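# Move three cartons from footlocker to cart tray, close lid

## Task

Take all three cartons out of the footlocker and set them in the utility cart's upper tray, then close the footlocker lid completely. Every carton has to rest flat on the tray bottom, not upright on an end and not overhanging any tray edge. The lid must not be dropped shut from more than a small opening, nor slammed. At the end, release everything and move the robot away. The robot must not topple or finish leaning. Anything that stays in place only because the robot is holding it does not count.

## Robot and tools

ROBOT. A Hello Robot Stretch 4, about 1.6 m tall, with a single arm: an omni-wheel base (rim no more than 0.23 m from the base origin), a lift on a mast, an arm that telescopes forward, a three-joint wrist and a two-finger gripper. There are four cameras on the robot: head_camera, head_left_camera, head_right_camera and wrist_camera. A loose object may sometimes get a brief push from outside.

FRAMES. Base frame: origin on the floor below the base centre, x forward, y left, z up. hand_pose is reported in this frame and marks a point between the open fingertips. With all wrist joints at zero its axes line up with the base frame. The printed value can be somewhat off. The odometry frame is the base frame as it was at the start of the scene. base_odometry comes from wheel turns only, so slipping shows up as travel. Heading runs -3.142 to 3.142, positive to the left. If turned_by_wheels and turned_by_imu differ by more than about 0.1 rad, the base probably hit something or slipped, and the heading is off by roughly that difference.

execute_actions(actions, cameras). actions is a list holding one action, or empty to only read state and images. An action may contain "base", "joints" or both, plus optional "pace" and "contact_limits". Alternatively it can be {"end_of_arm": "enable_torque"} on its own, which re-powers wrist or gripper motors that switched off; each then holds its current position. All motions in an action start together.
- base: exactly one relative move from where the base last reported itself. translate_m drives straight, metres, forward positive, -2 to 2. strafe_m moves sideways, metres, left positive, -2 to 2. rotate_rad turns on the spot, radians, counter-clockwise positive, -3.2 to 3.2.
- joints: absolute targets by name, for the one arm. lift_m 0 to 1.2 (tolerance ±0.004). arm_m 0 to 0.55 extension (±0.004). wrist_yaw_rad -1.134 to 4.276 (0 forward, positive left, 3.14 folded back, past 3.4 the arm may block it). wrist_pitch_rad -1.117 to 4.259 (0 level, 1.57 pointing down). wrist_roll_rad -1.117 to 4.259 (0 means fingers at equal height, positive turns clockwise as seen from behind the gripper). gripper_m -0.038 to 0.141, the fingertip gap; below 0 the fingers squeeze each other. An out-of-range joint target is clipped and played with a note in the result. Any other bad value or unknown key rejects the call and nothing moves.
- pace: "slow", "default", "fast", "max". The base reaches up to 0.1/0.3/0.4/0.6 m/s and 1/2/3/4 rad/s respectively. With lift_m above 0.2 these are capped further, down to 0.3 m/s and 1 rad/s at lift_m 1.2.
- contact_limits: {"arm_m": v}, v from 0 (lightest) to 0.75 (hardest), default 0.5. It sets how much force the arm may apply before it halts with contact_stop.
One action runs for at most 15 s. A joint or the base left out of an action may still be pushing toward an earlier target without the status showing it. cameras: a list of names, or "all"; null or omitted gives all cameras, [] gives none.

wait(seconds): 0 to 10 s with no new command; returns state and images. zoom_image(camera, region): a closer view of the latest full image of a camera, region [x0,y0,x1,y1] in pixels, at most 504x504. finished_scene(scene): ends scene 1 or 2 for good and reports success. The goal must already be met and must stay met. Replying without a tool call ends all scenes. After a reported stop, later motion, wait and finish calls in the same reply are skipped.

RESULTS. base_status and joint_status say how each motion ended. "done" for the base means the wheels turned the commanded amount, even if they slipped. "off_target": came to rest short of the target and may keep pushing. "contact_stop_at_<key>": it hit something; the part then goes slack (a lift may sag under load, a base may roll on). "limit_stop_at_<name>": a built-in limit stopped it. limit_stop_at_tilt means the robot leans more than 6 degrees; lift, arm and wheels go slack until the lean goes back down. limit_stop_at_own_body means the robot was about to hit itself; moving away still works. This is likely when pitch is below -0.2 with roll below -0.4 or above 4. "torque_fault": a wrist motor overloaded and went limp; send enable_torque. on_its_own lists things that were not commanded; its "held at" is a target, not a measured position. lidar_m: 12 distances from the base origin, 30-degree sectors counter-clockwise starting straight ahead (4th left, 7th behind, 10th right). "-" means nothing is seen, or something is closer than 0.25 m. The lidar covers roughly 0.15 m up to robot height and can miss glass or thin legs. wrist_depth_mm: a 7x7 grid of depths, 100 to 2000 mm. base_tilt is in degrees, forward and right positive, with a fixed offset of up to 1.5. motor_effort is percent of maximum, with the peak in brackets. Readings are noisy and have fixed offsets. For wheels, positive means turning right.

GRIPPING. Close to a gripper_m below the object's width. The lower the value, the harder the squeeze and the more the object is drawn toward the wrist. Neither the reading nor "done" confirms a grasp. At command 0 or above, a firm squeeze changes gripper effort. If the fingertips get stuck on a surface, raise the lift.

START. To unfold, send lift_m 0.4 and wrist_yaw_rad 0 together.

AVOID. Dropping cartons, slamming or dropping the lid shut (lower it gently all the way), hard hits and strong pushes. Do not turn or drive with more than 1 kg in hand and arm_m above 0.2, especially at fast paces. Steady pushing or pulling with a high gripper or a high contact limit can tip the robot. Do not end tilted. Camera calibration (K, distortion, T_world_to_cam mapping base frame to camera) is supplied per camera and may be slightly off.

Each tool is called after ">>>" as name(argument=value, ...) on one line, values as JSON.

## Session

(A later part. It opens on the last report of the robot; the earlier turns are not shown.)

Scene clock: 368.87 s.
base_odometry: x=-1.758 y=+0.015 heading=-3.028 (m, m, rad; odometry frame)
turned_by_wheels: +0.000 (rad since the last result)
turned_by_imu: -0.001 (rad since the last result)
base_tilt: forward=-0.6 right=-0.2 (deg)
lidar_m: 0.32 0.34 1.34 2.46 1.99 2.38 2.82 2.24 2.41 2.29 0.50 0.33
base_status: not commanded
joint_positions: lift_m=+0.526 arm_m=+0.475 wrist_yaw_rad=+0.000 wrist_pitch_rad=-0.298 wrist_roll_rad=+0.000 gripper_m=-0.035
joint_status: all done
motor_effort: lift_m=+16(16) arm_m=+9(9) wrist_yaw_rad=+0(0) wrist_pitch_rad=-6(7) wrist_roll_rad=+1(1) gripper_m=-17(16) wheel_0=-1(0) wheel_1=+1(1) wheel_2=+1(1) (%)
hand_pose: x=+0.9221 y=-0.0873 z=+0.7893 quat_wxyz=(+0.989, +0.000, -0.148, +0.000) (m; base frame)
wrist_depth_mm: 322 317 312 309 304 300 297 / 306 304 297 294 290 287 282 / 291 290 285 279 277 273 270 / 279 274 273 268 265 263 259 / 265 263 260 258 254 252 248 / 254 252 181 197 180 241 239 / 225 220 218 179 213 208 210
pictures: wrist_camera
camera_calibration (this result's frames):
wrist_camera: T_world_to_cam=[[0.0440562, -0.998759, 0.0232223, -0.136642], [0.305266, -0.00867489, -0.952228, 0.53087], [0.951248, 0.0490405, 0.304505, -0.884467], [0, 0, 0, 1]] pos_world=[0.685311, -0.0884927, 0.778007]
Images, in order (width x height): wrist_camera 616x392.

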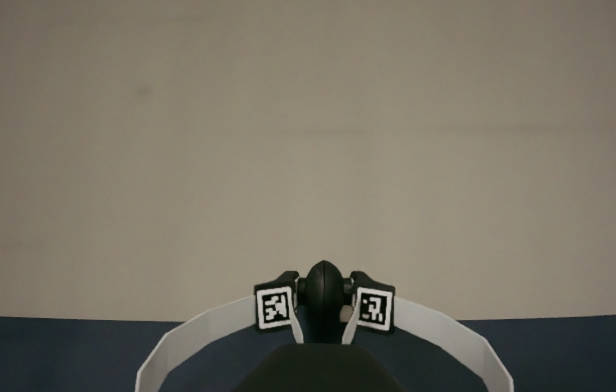

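>>> execute_actions(actions=[{"joints":{"gripper_m":0.06}}], cameras=[])

>>> execute_actions(actions=[{"joints":{"arm_m":0.49},"pace":"slow","contact_limits":{"arm_m":0.1}}], cameras=["wrist_camera"])

>>> execute_actions(actions=[{"joints":{"gripper_m":-0.035},"pace":"slow"}], cameras=["wrist_camera"])

Scene clock: 370.60 s.
base_odometry: x=-1.758 y=+0.015 heading=-3.028 (m, m, rad; odometry frame)
turned_by_wheels: +0.000 (rad since the last result)
turned_by_imu: -0.001 (rad since the last result)
base_tilt: forward=-0.5 right=-0.1 (deg)
lidar_m: 0.33 0.34 1.33 2.47 2.00 2.39 2.83 2.26 2.42 2.29 0.49 0.31
base_status: not commanded
joint_positions: lift_m=+0.526 arm_m=+0.475 wrist_yaw_rad=+0.000 wrist_pitch_rad=-0.298 wrist_roll_rad=+0.000 gripper_m=+0.060
joint_status: all done
motor_effort: lift_m=+15(16) arm_m=+9(9) wrist_yaw_rad=+1(1) wrist_pitch_rad=-7(7) wrist_roll_rad=+1(1) gripper_m=-1(19) wheel_0=-1(0) wheel_1=+1(1) wheel_2=+1(1) (%)
hand_pose: x=+0.9221 y=-0.0874 z=+0.7893 quat_wxyz=(+0.989, +0.000, -0.148, +0.000) (m; base frame)
wrist_depth_mm: 324 317 314 309 304 298 297 / 307 303 298 294 291 287 283 / 293 289 285 281 277 273 271 / 278 274 271 268 265 263 259 / 267 264 260 258 254 250 249 / 255 252 198 236 200 241 239 / 224 220 218 136 215 209 211
pictures: none
No camera images: the call's "cameras" was empty. Leave "cameras" out to get every camera's image.

Scene clock: 371.53 s.
base_odometry: x=-1.758 y=+0.015 heading=-3.029 (m, m, rad; odometry frame)
turned_by_wheels: +0.000 (rad since the last result)
turned_by_imu: -0.001 (rad since the last result)
base_tilt: forward=-0.5 right=-0.1 (deg)
lidar_m: 0.33 0.35 1.31 2.46 2.01 2.38 2.82 2.24 2.39 2.27 0.48 0.34
base_status: not commanded
joint_positions: lift_m=+0.526 arm_m=+0.486 wrist_yaw_rad=-0.006 wrist_pitch_rad=-0.302 wrist_roll_rad=+0.000 gripper_m=+0.060
joint_status: arm_m contact_stop (moved +0.011 of +0.015)
on_its_own: arm_m is slack since a contact_stop; wrist_yaw_rad is at rest, and its effort (+20) is outside its rest range (-13 to +13)
motor_effort: lift_m=+17(16) arm_m=+0(20) wrist_yaw_rad=+20(17) wrist_pitch_rad=+5(6) wrist_roll_rad=+1(1) gripper_m=-1(0) wheel_0=+0(0) wheel_1=+1(1) wheel_2=-5(5) (%)
contact_limits: arm_m 0.1
hand_pose: x=+0.9322 y=-0.0890 z=+0.7904 quat_wxyz=(+0.989, -0.001, -0.151, -0.003) (m; base frame)
wrist_depth_mm: 310 306 303 298 296 290 287 / 294 291 287 283 281 277 274 / 282 278 274 270 267 265 263 / 268 265 263 259 256 253 252 / 255 253 250 248 245 243 241 / 244 243 193 229 193 232 231 / 215 211 210 137 206 201 203
pictures: wrist_camera
camera_calibration (this result's frames):
wrist_camera: T_world_to_cam=[[0.0379903, -0.999004, 0.0234088, -0.133267], [0.30928, -0.0105206, -0.950913, 0.523902], [0.950212, 0.0433653, 0.308572, -0.89704], [0, 0, 0, 1]] pos_world=[0.695408, -0.0887222, 0.778106]
Images, in order (width x height): wrist_camera 616x392.

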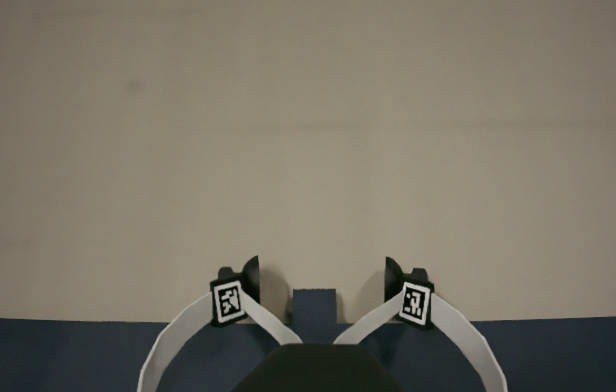

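not run: a stop came earlier in this reply.

>>> execute_actions(actions=[{"joints":{"lift_m":0.519,"arm_m":0.484},"pace":"slow"}], cameras=[])

>>> execute_actions(actions=[{"joints":{"gripper_m":-0.035},"pace":"slow"}], cameras=["wrist_camera"])

Scene clock: 372.30 s.
base_odometry: x=-1.758 y=+0.015 heading=-3.029 (m, m, rad; odometry frame)
turned_by_wheels: +0.000 (rad since the last result)
turned_by_imu: +0.000 (rad since the last result)
base_tilt: forward=-0.6 right=-0.2 (deg)
lidar_m: 0.31 0.35 1.35 2.47 2.02 2.38 2.81 2.26 2.40 2.30 0.49 0.33
base_status: not commanded
joint_positions: lift_m=+0.520 arm_m=+0.485 wrist_yaw_rad=-0.003 wrist_pitch_rad=-0.307 wrist_roll_rad=+0.000 gripper_m=+0.060
joint_status: all done
motor_effort: lift_m=+14(17) arm_m=-5(4) wrist_yaw_rad=+10(17) wrist_pitch_rad=+19(19) wrist_roll_rad=+1(1) gripper_m=-3(3) wheel_0=+0(0) wheel_1=+1(1) wheel_2=-6(5) (%)
hand_pose: x=+0.9305 y=-0.0883 z=+0.7849 quat_wxyz=(+0.988, +0.000, -0.153, -0.002) (m; base frame)
wrist_depth_mm: 315 310 307 303 298 294 293 / 300 296 293 289 283 281 278 / 285 281 277 273 271 267 264 / 271 267 265 262 258 255 252 / 258 256 252 250 248 244 242 / 247 245 198 228 193 234 232 / 216 211 210 140 206 202 204
pictures: none
No camera images: the call's "cameras" was empty. Leave "cameras" out to get every camera's image.

Scene clock: 375.50 s.
base_odometry: x=-1.759 y=+0.015 heading=-3.028 (m, m, rad; odometry frame)
turned_by_wheels: +0.001 (rad since the last result)
turned_by_imu: -0.001 (rad since the last result)
base_tilt: forward=-0.5 right=-0.1 (deg)
lidar_m: 0.33 0.33 1.35 2.46 2.01 2.35 2.81 2.25 2.39 2.29 0.47 0.33
base_status: not commanded
joint_positions: lift_m=+0.519 arm_m=+0.485 wrist_yaw_rad=+0.005 wrist_pitch_rad=-0.310 wrist_roll_rad=+0.000 gripper_m=-0.034
joint_status: all done
on_its_own: wrist_pitch_rad is at rest, and its effort (+28) is outside its rest range (-23 to +23)
motor_effort: lift_m=+15(14) arm_m=-5(5) wrist_yaw_rad=-12(12) wrist_pitch_rad=+28(28) wrist_roll_rad=+1(1) gripper_m=-26(24) wheel_0=+0(0) wheel_1=+1(1) wheel_2=+1(5) (%)
hand_pose: x=+0.9310 y=-0.0862 z=+0.7857 quat_wxyz=(+0.988, +0.000, -0.154, +0.002) (m; base frame)
wrist_depth_mm: 319 314 310 304 297 294 289 / 303 298 291 289 282 279 276 / 289 282 277 273 270 265 264 / 273 267 265 260 257 254 250 / 259 255 253 250 246 243 240 / 248 244 180 208 181 232 230 / 206 198 200 165 195 189 191
pictures: wrist_camera
camera_calibration (this result's frames):
wrist_camera: T_world_to_cam=[[0.0480831, -0.998561, 0.0237458, -0.139906], [0.316719, -0.0073044, -0.948491, 0.511281], [0.9473, 0.0531271, 0.315912, -0.896756], [0, 0, 0, 1]] pos_world=[0.694291, -0.0883279, 0.771564]
Images, in order (width x height): wrist_camera 616x392.

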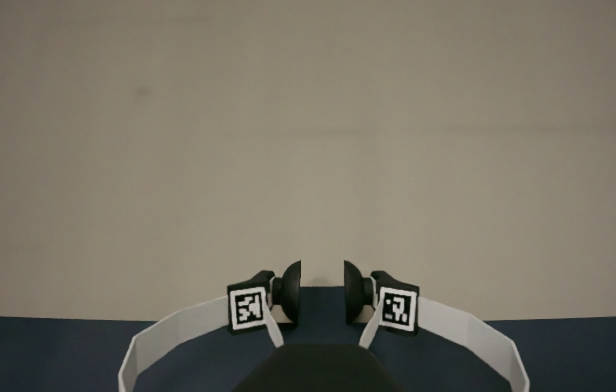

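>>> execute_actions(actions=[{"base":{"translate_m":-0.2},"joints":{"lift_m":0.545},"pace":"slow"}], cameras=[])

>>> execute_actions(actions=[{"joints":{"arm_m":0.4,"lift_m":0.525},"pace":"slow"}], cameras=[])

>>> execute_actions(actions=[{"joints":{"arm_m":0.31,"lift_m":0.485},"pace":"slow"}], cameras=[])

>>> execute_actions(actions=[{"joints":{"arm_m":0.21,"lift_m":0.41},"pace":"slow"}], cameras=["wrist_camera"])

>>> execute_actions(actions=[{"joints":{"arm_m":0.137,"lift_m":0.313},"pace":"slow"}], cameras=[])

>>> execute_actions(actions=[{"joints":{"arm_m":0.09,"lift_m":0.2},"pace":"slow"}], cameras=["wrist_camera"])

>>> execute_actions(actions=[{"joints":{"arm_m":0.077,"lift_m":0.09},"pace":"slow"}], cameras=["wrist_camera","head_camera"])

Scene clock: 379.00 s.
base_odometry: x=-1.560 y=+0.038 heading=-3.028 (m, m, rad; odometry frame)
turned_by_wheels: +0.000 (rad since the last result)
turned_by_imu: -0.001 (rad since the last result)
base_tilt: forward=-0.6 right=-0.1 (deg)
lidar_m: 0.51 0.55 1.61 2.46 1.89 2.35 2.63 2.09 2.39 2.30 1.64 0.57
base_status: done
joint_positions: lift_m=+0.545 arm_m=+0.485 wrist_yaw_rad=+0.001 wrist_pitch_rad=-0.301 wrist_roll_rad=+0.000 gripper_m=-0.034
joint_status: all done
motor_effort: lift_m=+23(28) arm_m=-5(5) wrist_yaw_rad=-2(11) wrist_pitch_rad=+3(28) wrist_roll_rad=+1(1) gripper_m=-24(24) wheel_0=-1(5) wheel_1=-2(3) wheel_2=+1(5) (%)
hand_pose: x=+0.9314 y=-0.0872 z=+0.8086 quat_wxyz=(+0.989, +0.000, -0.150, +0.000) (m; base frame)
wrist_depth_mm: 564 559 549 544 530 521 512 / 539 525 521 512 508 500 496 / 512 508 500 492 484 477 473 / 492 480 473 469 462 455 449 / 469 459 452 449 442 439 433 / 449 442 181 216 180 418 415 / 220 217 216 213 211 208 206
pictures: none
No camera images: the call's "cameras" was empty. Leave "cameras" out to get every camera's image.

Scene clock: 381.10 s.
base_odometry: x=-1.560 y=+0.038 heading=-3.028 (m, m, rad; odometry frame)
turned_by_wheels: +0.000 (rad since the last result)
turned_by_imu: -0.001 (rad since the last result)
base_tilt: forward=-0.5 right=-0.1 (deg)
lidar_m: 0.52 0.56 1.62 2.46 1.88 2.35 2.61 2.09 2.40 2.29 1.64 0.56
base_status: not commanded
joint_positions: lift_m=+0.525 arm_m=+0.401 wrist_yaw_rad=-0.001 wrist_pitch_rad=-0.301 wrist_roll_rad=+0.000 gripper_m=-0.034
joint_status: all done
motor_effort: lift_m=+15(22) arm_m=-8(6) wrist_yaw_rad=+3(3) wrist_pitch_rad=+1(54) wrist_roll_rad=+1(1) gripper_m=-22(29) wheel_0=-1(1) wheel_1=-1(2) wheel_2=+0(1) (%)
hand_pose: x=+0.8479 y=-0.0876 z=+0.7891 quat_wxyz=(+0.989, +0.000, -0.150, +0.000) (m; base frame)
wrist_depth_mm: 676 654 647 640 634 627 615 / 640 634 621 615 609 597 597 / 609 597 597 585 574 569 569 / 580 569 569 554 549 544 539 / 554 549 539 535 530 525 512 / 530 525 180 218 181 500 496 / 227 224 222 220 216 214 214
pictures: none
No camera images: the call's "cameras" was empty. Leave "cameras" out to get every camera's image.

Scene clock: 383.27 s.
base_odometry: x=-1.560 y=+0.038 heading=-3.028 (m, m, rad; odometry frame)
turned_by_wheels: +0.000 (rad since the last result)
turned_by_imu: -0.001 (rad since the last result)
base_tilt: forward=-0.6 right=-0.1 (deg)
lidar_m: 0.52 0.55 1.63 2.46 1.92 2.38 2.62 2.10 2.39 2.30 1.64 0.56
base_status: not commanded
joint_positions: lift_m=+0.485 arm_m=+0.311 wrist_yaw_rad=-0.001 wrist_pitch_rad=-0.298 wrist_roll_rad=+0.000 gripper_m=-0.034
joint_status: all done
motor_effort: lift_m=+16(15) arm_m=-8(9) wrist_yaw_rad=+4(13) wrist_pitch_rad=-6(87) wrist_roll_rad=+1(1) gripper_m=-20(22) wheel_0=-1(1) wheel_1=-1(1) wheel_2=-2(2) (%)
hand_pose: x=+0.7580 y=-0.0878 z=+0.7483 quat_wxyz=(+0.989, +0.000, -0.148, -0.001) (m; base frame)
wrist_depth_mm: 788 778 759 750 741 723 723 / 750 741 723 707 707 699 691 / 707 699 683 683 676 668 654 / 676 668 661 654 647 634 627 / 647 640 627 621 621 615 603 / 240 240 180 218 179 229 585 / 237 232 231 224 224 220 223
pictures: none
No camera images: the call's "cameras" was empty. Leave "cameras" out to get every camera's image.

Scene clock: 385.53 s.
base_odometry: x=-1.560 y=+0.038 heading=-3.028 (m, m, rad; odometry frame)
turned_by_wheels: +0.000 (rad since the last result)
turned_by_imu: -0.001 (rad since the last result)
base_tilt: forward=-0.5 right=+0.0 (deg)
lidar_m: 0.51 0.58 1.61 2.45 1.88 2.35 2.63 2.10 2.40 2.30 1.62 0.57
base_status: not commanded
joint_positions: lift_m=+0.410 arm_m=+0.212 wrist_yaw_rad=+0.002 wrist_pitch_rad=-0.286 wrist_roll_rad=+0.000 gripper_m=-0.034
joint_status: all done
on_its_own: wrist_pitch_rad is at rest, and its effort (-40) is outside its rest range (-23 to +23)
motor_effort: lift_m=+20(21) arm_m=-10(10) wrist_yaw_rad=-4(15) wrist_pitch_rad=-40(57) wrist_roll_rad=+1(1) gripper_m=-24(24) wheel_0=-1(1) wheel_1=-1(1) wheel_2=+0(3) (%)
hand_pose: x=+0.6596 y=-0.0869 z=+0.6697 quat_wxyz=(+0.990, +0.000, -0.143, +0.001) (m; base frame)
wrist_depth_mm: 904 891 866 866 842 831 820 / 866 842 831 820 798 798 788 / 820 809 788 788 778 768 759 / 778 768 759 750 741 732 723 / 750 732 732 723 723 707 707 / 243 240 181 219 180 226 227 / 259 251 255 183 242 234 243
pictures: wrist_camera
camera_calibration (this result's frames):
wrist_camera: T_world_to_cam=[[0.0460492, -0.998681, 0.0227088, -0.122787], [0.294091, -0.00817194, -0.955743, 0.506903], [0.954668, 0.0506896, 0.293326, -0.592996], [0, 0, 0, 1]] pos_world=[0.422692, -0.0884235, 0.661199]
Images, in order (width x height): wrist_camera 616x392.

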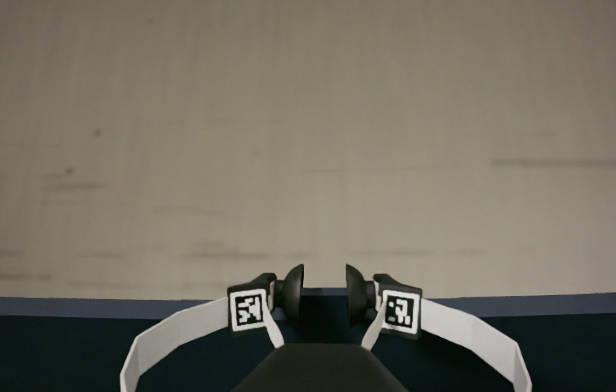

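Scene clock: 387.53 s.
base_odometry: x=-1.560 y=+0.038 heading=-3.028 (m, m, rad; odometry frame)
turned_by_wheels: +0.000 (rad since the last result)
turned_by_imu: -0.001 (rad since the last result)
base_tilt: forward=-0.6 right=-0.1 (deg)
lidar_m: 0.52 0.55 1.61 2.47 1.88 2.38 2.61 2.09 2.38 2.30 1.65 0.57
base_status: not commanded
joint_positions: lift_m=+0.313 arm_m=+0.139 wrist_yaw_rad=+0.002 wrist_pitch_rad=-0.289 wrist_roll_rad=+0.000 gripper_m=-0.034
joint_status: all done
on_its_own: wrist_pitch_rad is at rest, and its effort (-34) is outside its rest range (-23 to +23)
motor_effort: lift_m=+18(21) arm_m=-10(11) wrist_yaw_rad=-5(8) wrist_pitch_rad=-34(40) wrist_roll_rad=+1(1) gripper_m=-23(26) wheel_0=-1(1) wheel_1=-1(1) wheel_2=-1(1) (%)
hand_pose: x=+0.5865 y=-0.0869 z=+0.5735 quat_wxyz=(+0.990, +0.000, -0.144, +0.001) (m; base frame)
wrist_depth_mm: 976 976 960 946 931 917 904 / 960 931 917 891 891 891 878 / 904 878 891 866 854 842 831 / 854 866 831 842 820 809 798 / 831 820 809 788 788 778 768 / 247 243 181 221 180 229 231 / 301 289 298 195 274 258 283
pictures: none
No camera images: the call's "cameras" was empty. Leave "cameras" out to get every camera's image.

Scene clock: 389.33 s.
base_odometry: x=-1.560 y=+0.038 heading=-3.028 (m, m, rad; odometry frame)
turned_by_wheels: +0.000 (rad since the last result)
turned_by_imu: -0.001 (rad since the last result)
base_tilt: forward=-0.6 right=-0.1 (deg)
lidar_m: 0.51 0.55 1.62 2.45 1.92 2.36 2.62 2.10 2.39 2.30 1.62 0.54
base_status: not commanded
joint_positions: lift_m=+0.200 arm_m=+0.092 wrist_yaw_rad=+0.002 wrist_pitch_rad=-0.292 wrist_roll_rad=+0.000 gripper_m=-0.034
joint_status: all done
on_its_own: wrist_pitch_rad is at rest, and its effort (-25) is outside its rest range (-23 to +23)
motor_effort: lift_m=+18(19) arm_m=-9(10) wrist_yaw_rad=-2(6) wrist_pitch_rad=-25(35) wrist_roll_rad=+0(1) gripper_m=-25(23) wheel_0=-1(1) wheel_1=-1(1) wheel_2=+0(1) (%)
hand_pose: x=+0.5391 y=-0.0870 z=+0.4614 quat_wxyz=(+0.989, +0.000, -0.145, +0.001) (m; base frame)
wrist_depth_mm: 1042 1042 1008 1008 976 976 976 / 1025 991 976 960 946 917 917 / 960 946 946 917 917 891 878 / 917 904 891 878 866 854 854 / 878 866 854 854 842 820 820 / 249 244 181 230 179 231 236 / 798 517 615 250 473 382 544
pictures: wrist_camera
camera_calibration (this result's frames):
wrist_camera: T_world_to_cam=[[0.0455238, -0.9987, 0.0229393, -0.11244], [0.299101, -0.00828295, -0.954186, 0.339784], [0.953135, 0.0502993, 0.298335, -0.418274], [0, 0, 0, 1]] pos_world=[0.302161, -0.0884404, 0.451582]
Images, in order (width x height): wrist_camera 616x392.

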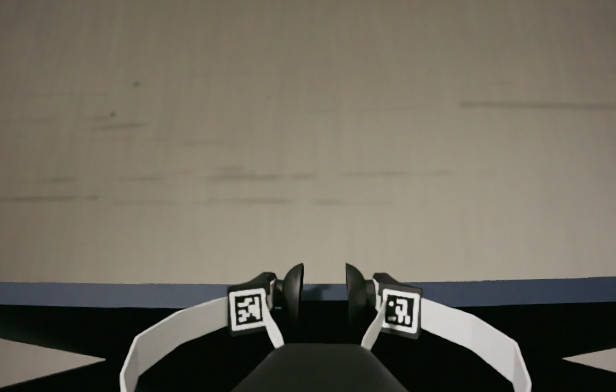

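Scene clock: 391.10 s.
base_odometry: x=-1.560 y=+0.038 heading=-3.028 (m, m, rad; odometry frame)
turned_by_wheels: +0.000 (rad since the last result)
turned_by_imu: -0.001 (rad since the last result)
base_tilt: forward=-0.6 right=-0.2 (deg)
lidar_m: 0.52 0.53 1.63 2.46 1.88 2.37 2.63 2.09 2.39 2.26 1.67 0.55
base_status: not commanded
joint_positions: lift_m=+0.090 arm_m=+0.078 wrist_yaw_rad=-0.001 wrist_pitch_rad=-0.296 wrist_roll_rad=+0.000 gripper_m=-0.034
joint_status: all done
motor_effort: lift_m=+17(17) arm_m=-7(12) wrist_yaw_rad=+5(5) wrist_pitch_rad=-13(31) wrist_roll_rad=+1(1) gripper_m=-23(26) wheel_0=-1(1) wheel_1=-1(1) wheel_2=-1(1) (%)
hand_pose: x=+0.5249 y=-0.0878 z=+0.3526 quat_wxyz=(+0.989, +0.000, -0.147, -0.001) (m; base frame)
wrist_depth_mm: 1060 1060 1042 1042 1025 1008 991 / 1025 1008 991 976 976 960 946 / 976 946 960 931 931 917 904 / 931 917 904 891 891 878 866 / 891 878 878 866 854 842 831 / 238 239 181 213 179 226 226 / 229 228 227 226 221 216 216
pictures: head_camera, wrist_camera
camera_calibration (this result's frames):
wrist_camera: T_world_to_cam=[[0.0425711, -0.998826, 0.0231319, -0.108618], [0.303279, -0.00914126, -0.952858, 0.237526], [0.95195, 0.0475796, 0.302534, -0.373414], [0, 0, 0, 1]] pos_world=[0.288059, -0.0885526, 0.341812]
Images, in order (width x height): head_camera 420x560, wrist_camera 616x392.

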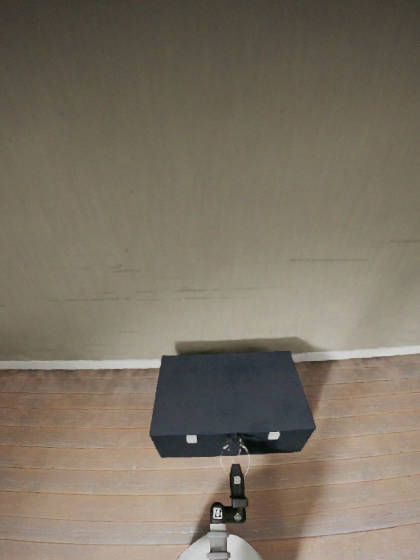

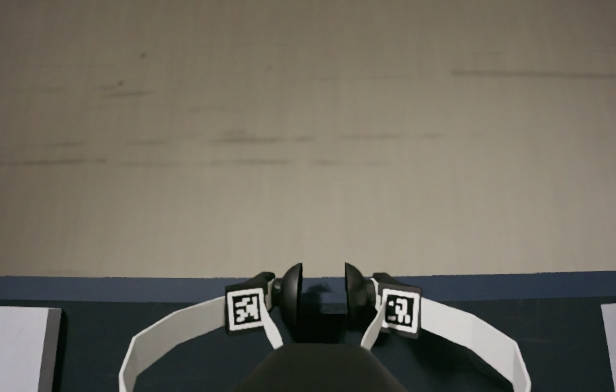

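>>> execute_actions(actions=[{"joints":{"lift_m":0.078},"pace":"slow"}], cameras=[])

>>> execute_actions(actions=[{"joints":{"gripper_m":0.06,"arm_m":0.06},"pace":"slow"}], cameras=[])

>>> execute_actions(actions=[{"base":{"translate_m":-0.3},"joints":{"wrist_pitch_rad":0,"lift_m":0.12}}], cameras=["wrist_camera"])

Scene clock: 392.00 s.
base_odometry: x=-1.560 y=+0.038 heading=-3.028 (m, m, rad; odometry frame)
turned_by_wheels: +0.000 (rad since the last result)
turned_by_imu: +0.000 (rad since the last result)
base_tilt: forward=-0.6 right=-0.1 (deg)
lidar_m: 0.51 0.55 1.61 2.46 1.90 2.36 2.63 2.10 2.41 2.28 1.64 0.55
base_status: not commanded
joint_positions: lift_m=+0.079 arm_m=+0.078 wrist_yaw_rad=+0.001 wrist_pitch_rad=-0.308 wrist_roll_rad=+0.000 gripper_m=-0.034
joint_status: all done
motor_effort: lift_m=+11(17) arm_m=-7(7) wrist_yaw_rad=-3(3) wrist_pitch_rad=+22(22) wrist_roll_rad=+0(1) gripper_m=-24(24) wheel_0=-1(1) wheel_1=-1(1) wheel_2=-1(1) (%)
hand_pose: x=+0.5241 y=-0.0870 z=+0.3445 quat_wxyz=(+0.988, +0.000, -0.153, +0.001) (m; base frame)
wrist_depth_mm: 1118 1098 1078 1060 1042 1025 1008 / 1060 1025 1008 1008 991 976 960 / 991 976 960 960 931 917 917 / 946 931 917 891 891 878 878 / 904 891 878 866 866 854 831 / 239 239 180 213 179 226 225 / 229 228 227 178 221 216 216
pictures: none
No camera images: the call's "cameras" was empty. Leave "cameras" out to get every camera's image.

Scene clock: 395.20 s.
base_odometry: x=-1.560 y=+0.038 heading=-3.028 (m, m, rad; odometry frame)
turned_by_wheels: +0.000 (rad since the last result)
turned_by_imu: -0.001 (rad since the last result)
base_tilt: forward=-0.6 right=-0.1 (deg)
lidar_m: 0.50 0.55 1.60 2.46 1.90 2.33 2.63 2.08 2.40 2.28 1.64 0.53
base_status: not commanded
joint_positions: lift_m=+0.078 arm_m=+0.061 wrist_yaw_rad=-0.002 wrist_pitch_rad=-0.300 wrist_roll_rad=+0.000 gripper_m=+0.060
joint_status: all done
motor_effort: lift_m=+15(15) arm_m=-7(8) wrist_yaw_rad=+7(6) wrist_pitch_rad=-2(23) wrist_roll_rad=+1(1) gripper_m=-1(23) wheel_0=-1(1) wheel_1=-1(1) wheel_2=+0(1) (%)
hand_pose: x=+0.5075 y=-0.0880 z=+0.3418 quat_wxyz=(+0.989, +0.000, -0.149, -0.001) (m; base frame)
wrist_depth_mm: 1118 1098 1078 1060 1060 1025 1025 / 1042 1025 1025 1008 1008 976 960 / 1008 991 976 960 960 946 931 / 946 931 931 917 904 891 891 / 904 891 891 878 866 866 866 / 239 246 198 236 191 235 233 / 234 236 232 135 228 224 224
pictures: none
No camera images: the call's "cameras" was empty. Leave "cameras" out to get every camera's image.

Scene clock: 397.67 s.
base_odometry: x=-1.262 y=+0.072 heading=-3.029 (m, m, rad; odometry frame)
turned_by_wheels: +0.000 (rad since the last result)
turned_by_imu: -0.001 (rad since the last result)
base_tilt: forward=-0.5 right=-0.1 (deg)
lidar_m: 0.81 0.85 2.03 2.45 1.75 2.37 2.32 1.86 1.86 2.30 2.10 0.85
base_status: done
joint_positions: lift_m=+0.120 arm_m=+0.061 wrist_yaw_rad=+0.000 wrist_pitch_rad=+0.002 wrist_roll_rad=+0.000 gripper_m=+0.060
joint_status: all done
motor_effort: lift_m=+25(26) arm_m=-6(7) wrist_yaw_rad=+1(10) wrist_pitch_rad=-7(24) wrist_roll_rad=+1(1) gripper_m=-5(2) wheel_0=-2(7) wheel_1=-1(5) wheel_2=-1(7) (%)
hand_pose: x=+0.5205 y=-0.0875 z=+0.2973 quat_wxyz=(+1.000, +0.000, +0.001, +0.000) (m; base frame)
wrist_depth_mm: 1182 1182 1182 1160 1138 1160 1118 / 1205 1205 1160 1160 1160 1138 1138 / 1229 1182 1182 1182 1160 1160 1118 / 1229 559 544 539 535 525 525 / 1229 554 544 544 535 530 521 / 1060 559 197 544 201 525 530 / 732 554 554 136 535 530 525
pictures: wrist_camera
camera_calibration (this result's frames):
wrist_camera: T_world_to_cam=[[0.0485366, -0.998779, 0.00924482, -0.105818], [0.0102501, -0.00875717, -0.999909, 0.352691], [0.998769, 0.048627, 0.00981258, -0.289711], [0, 0, 0, 1]] pos_world=[0.290875, -0.0885126, 0.35648]
Images, in order (width x height): wrist_camera 616x392.

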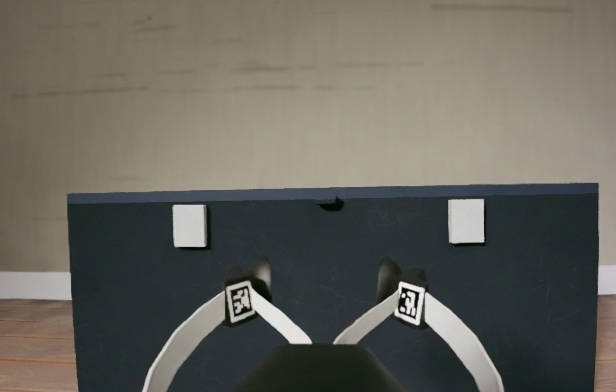

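>>> finished_scene(scene=1)

The scene is finished: the task was done.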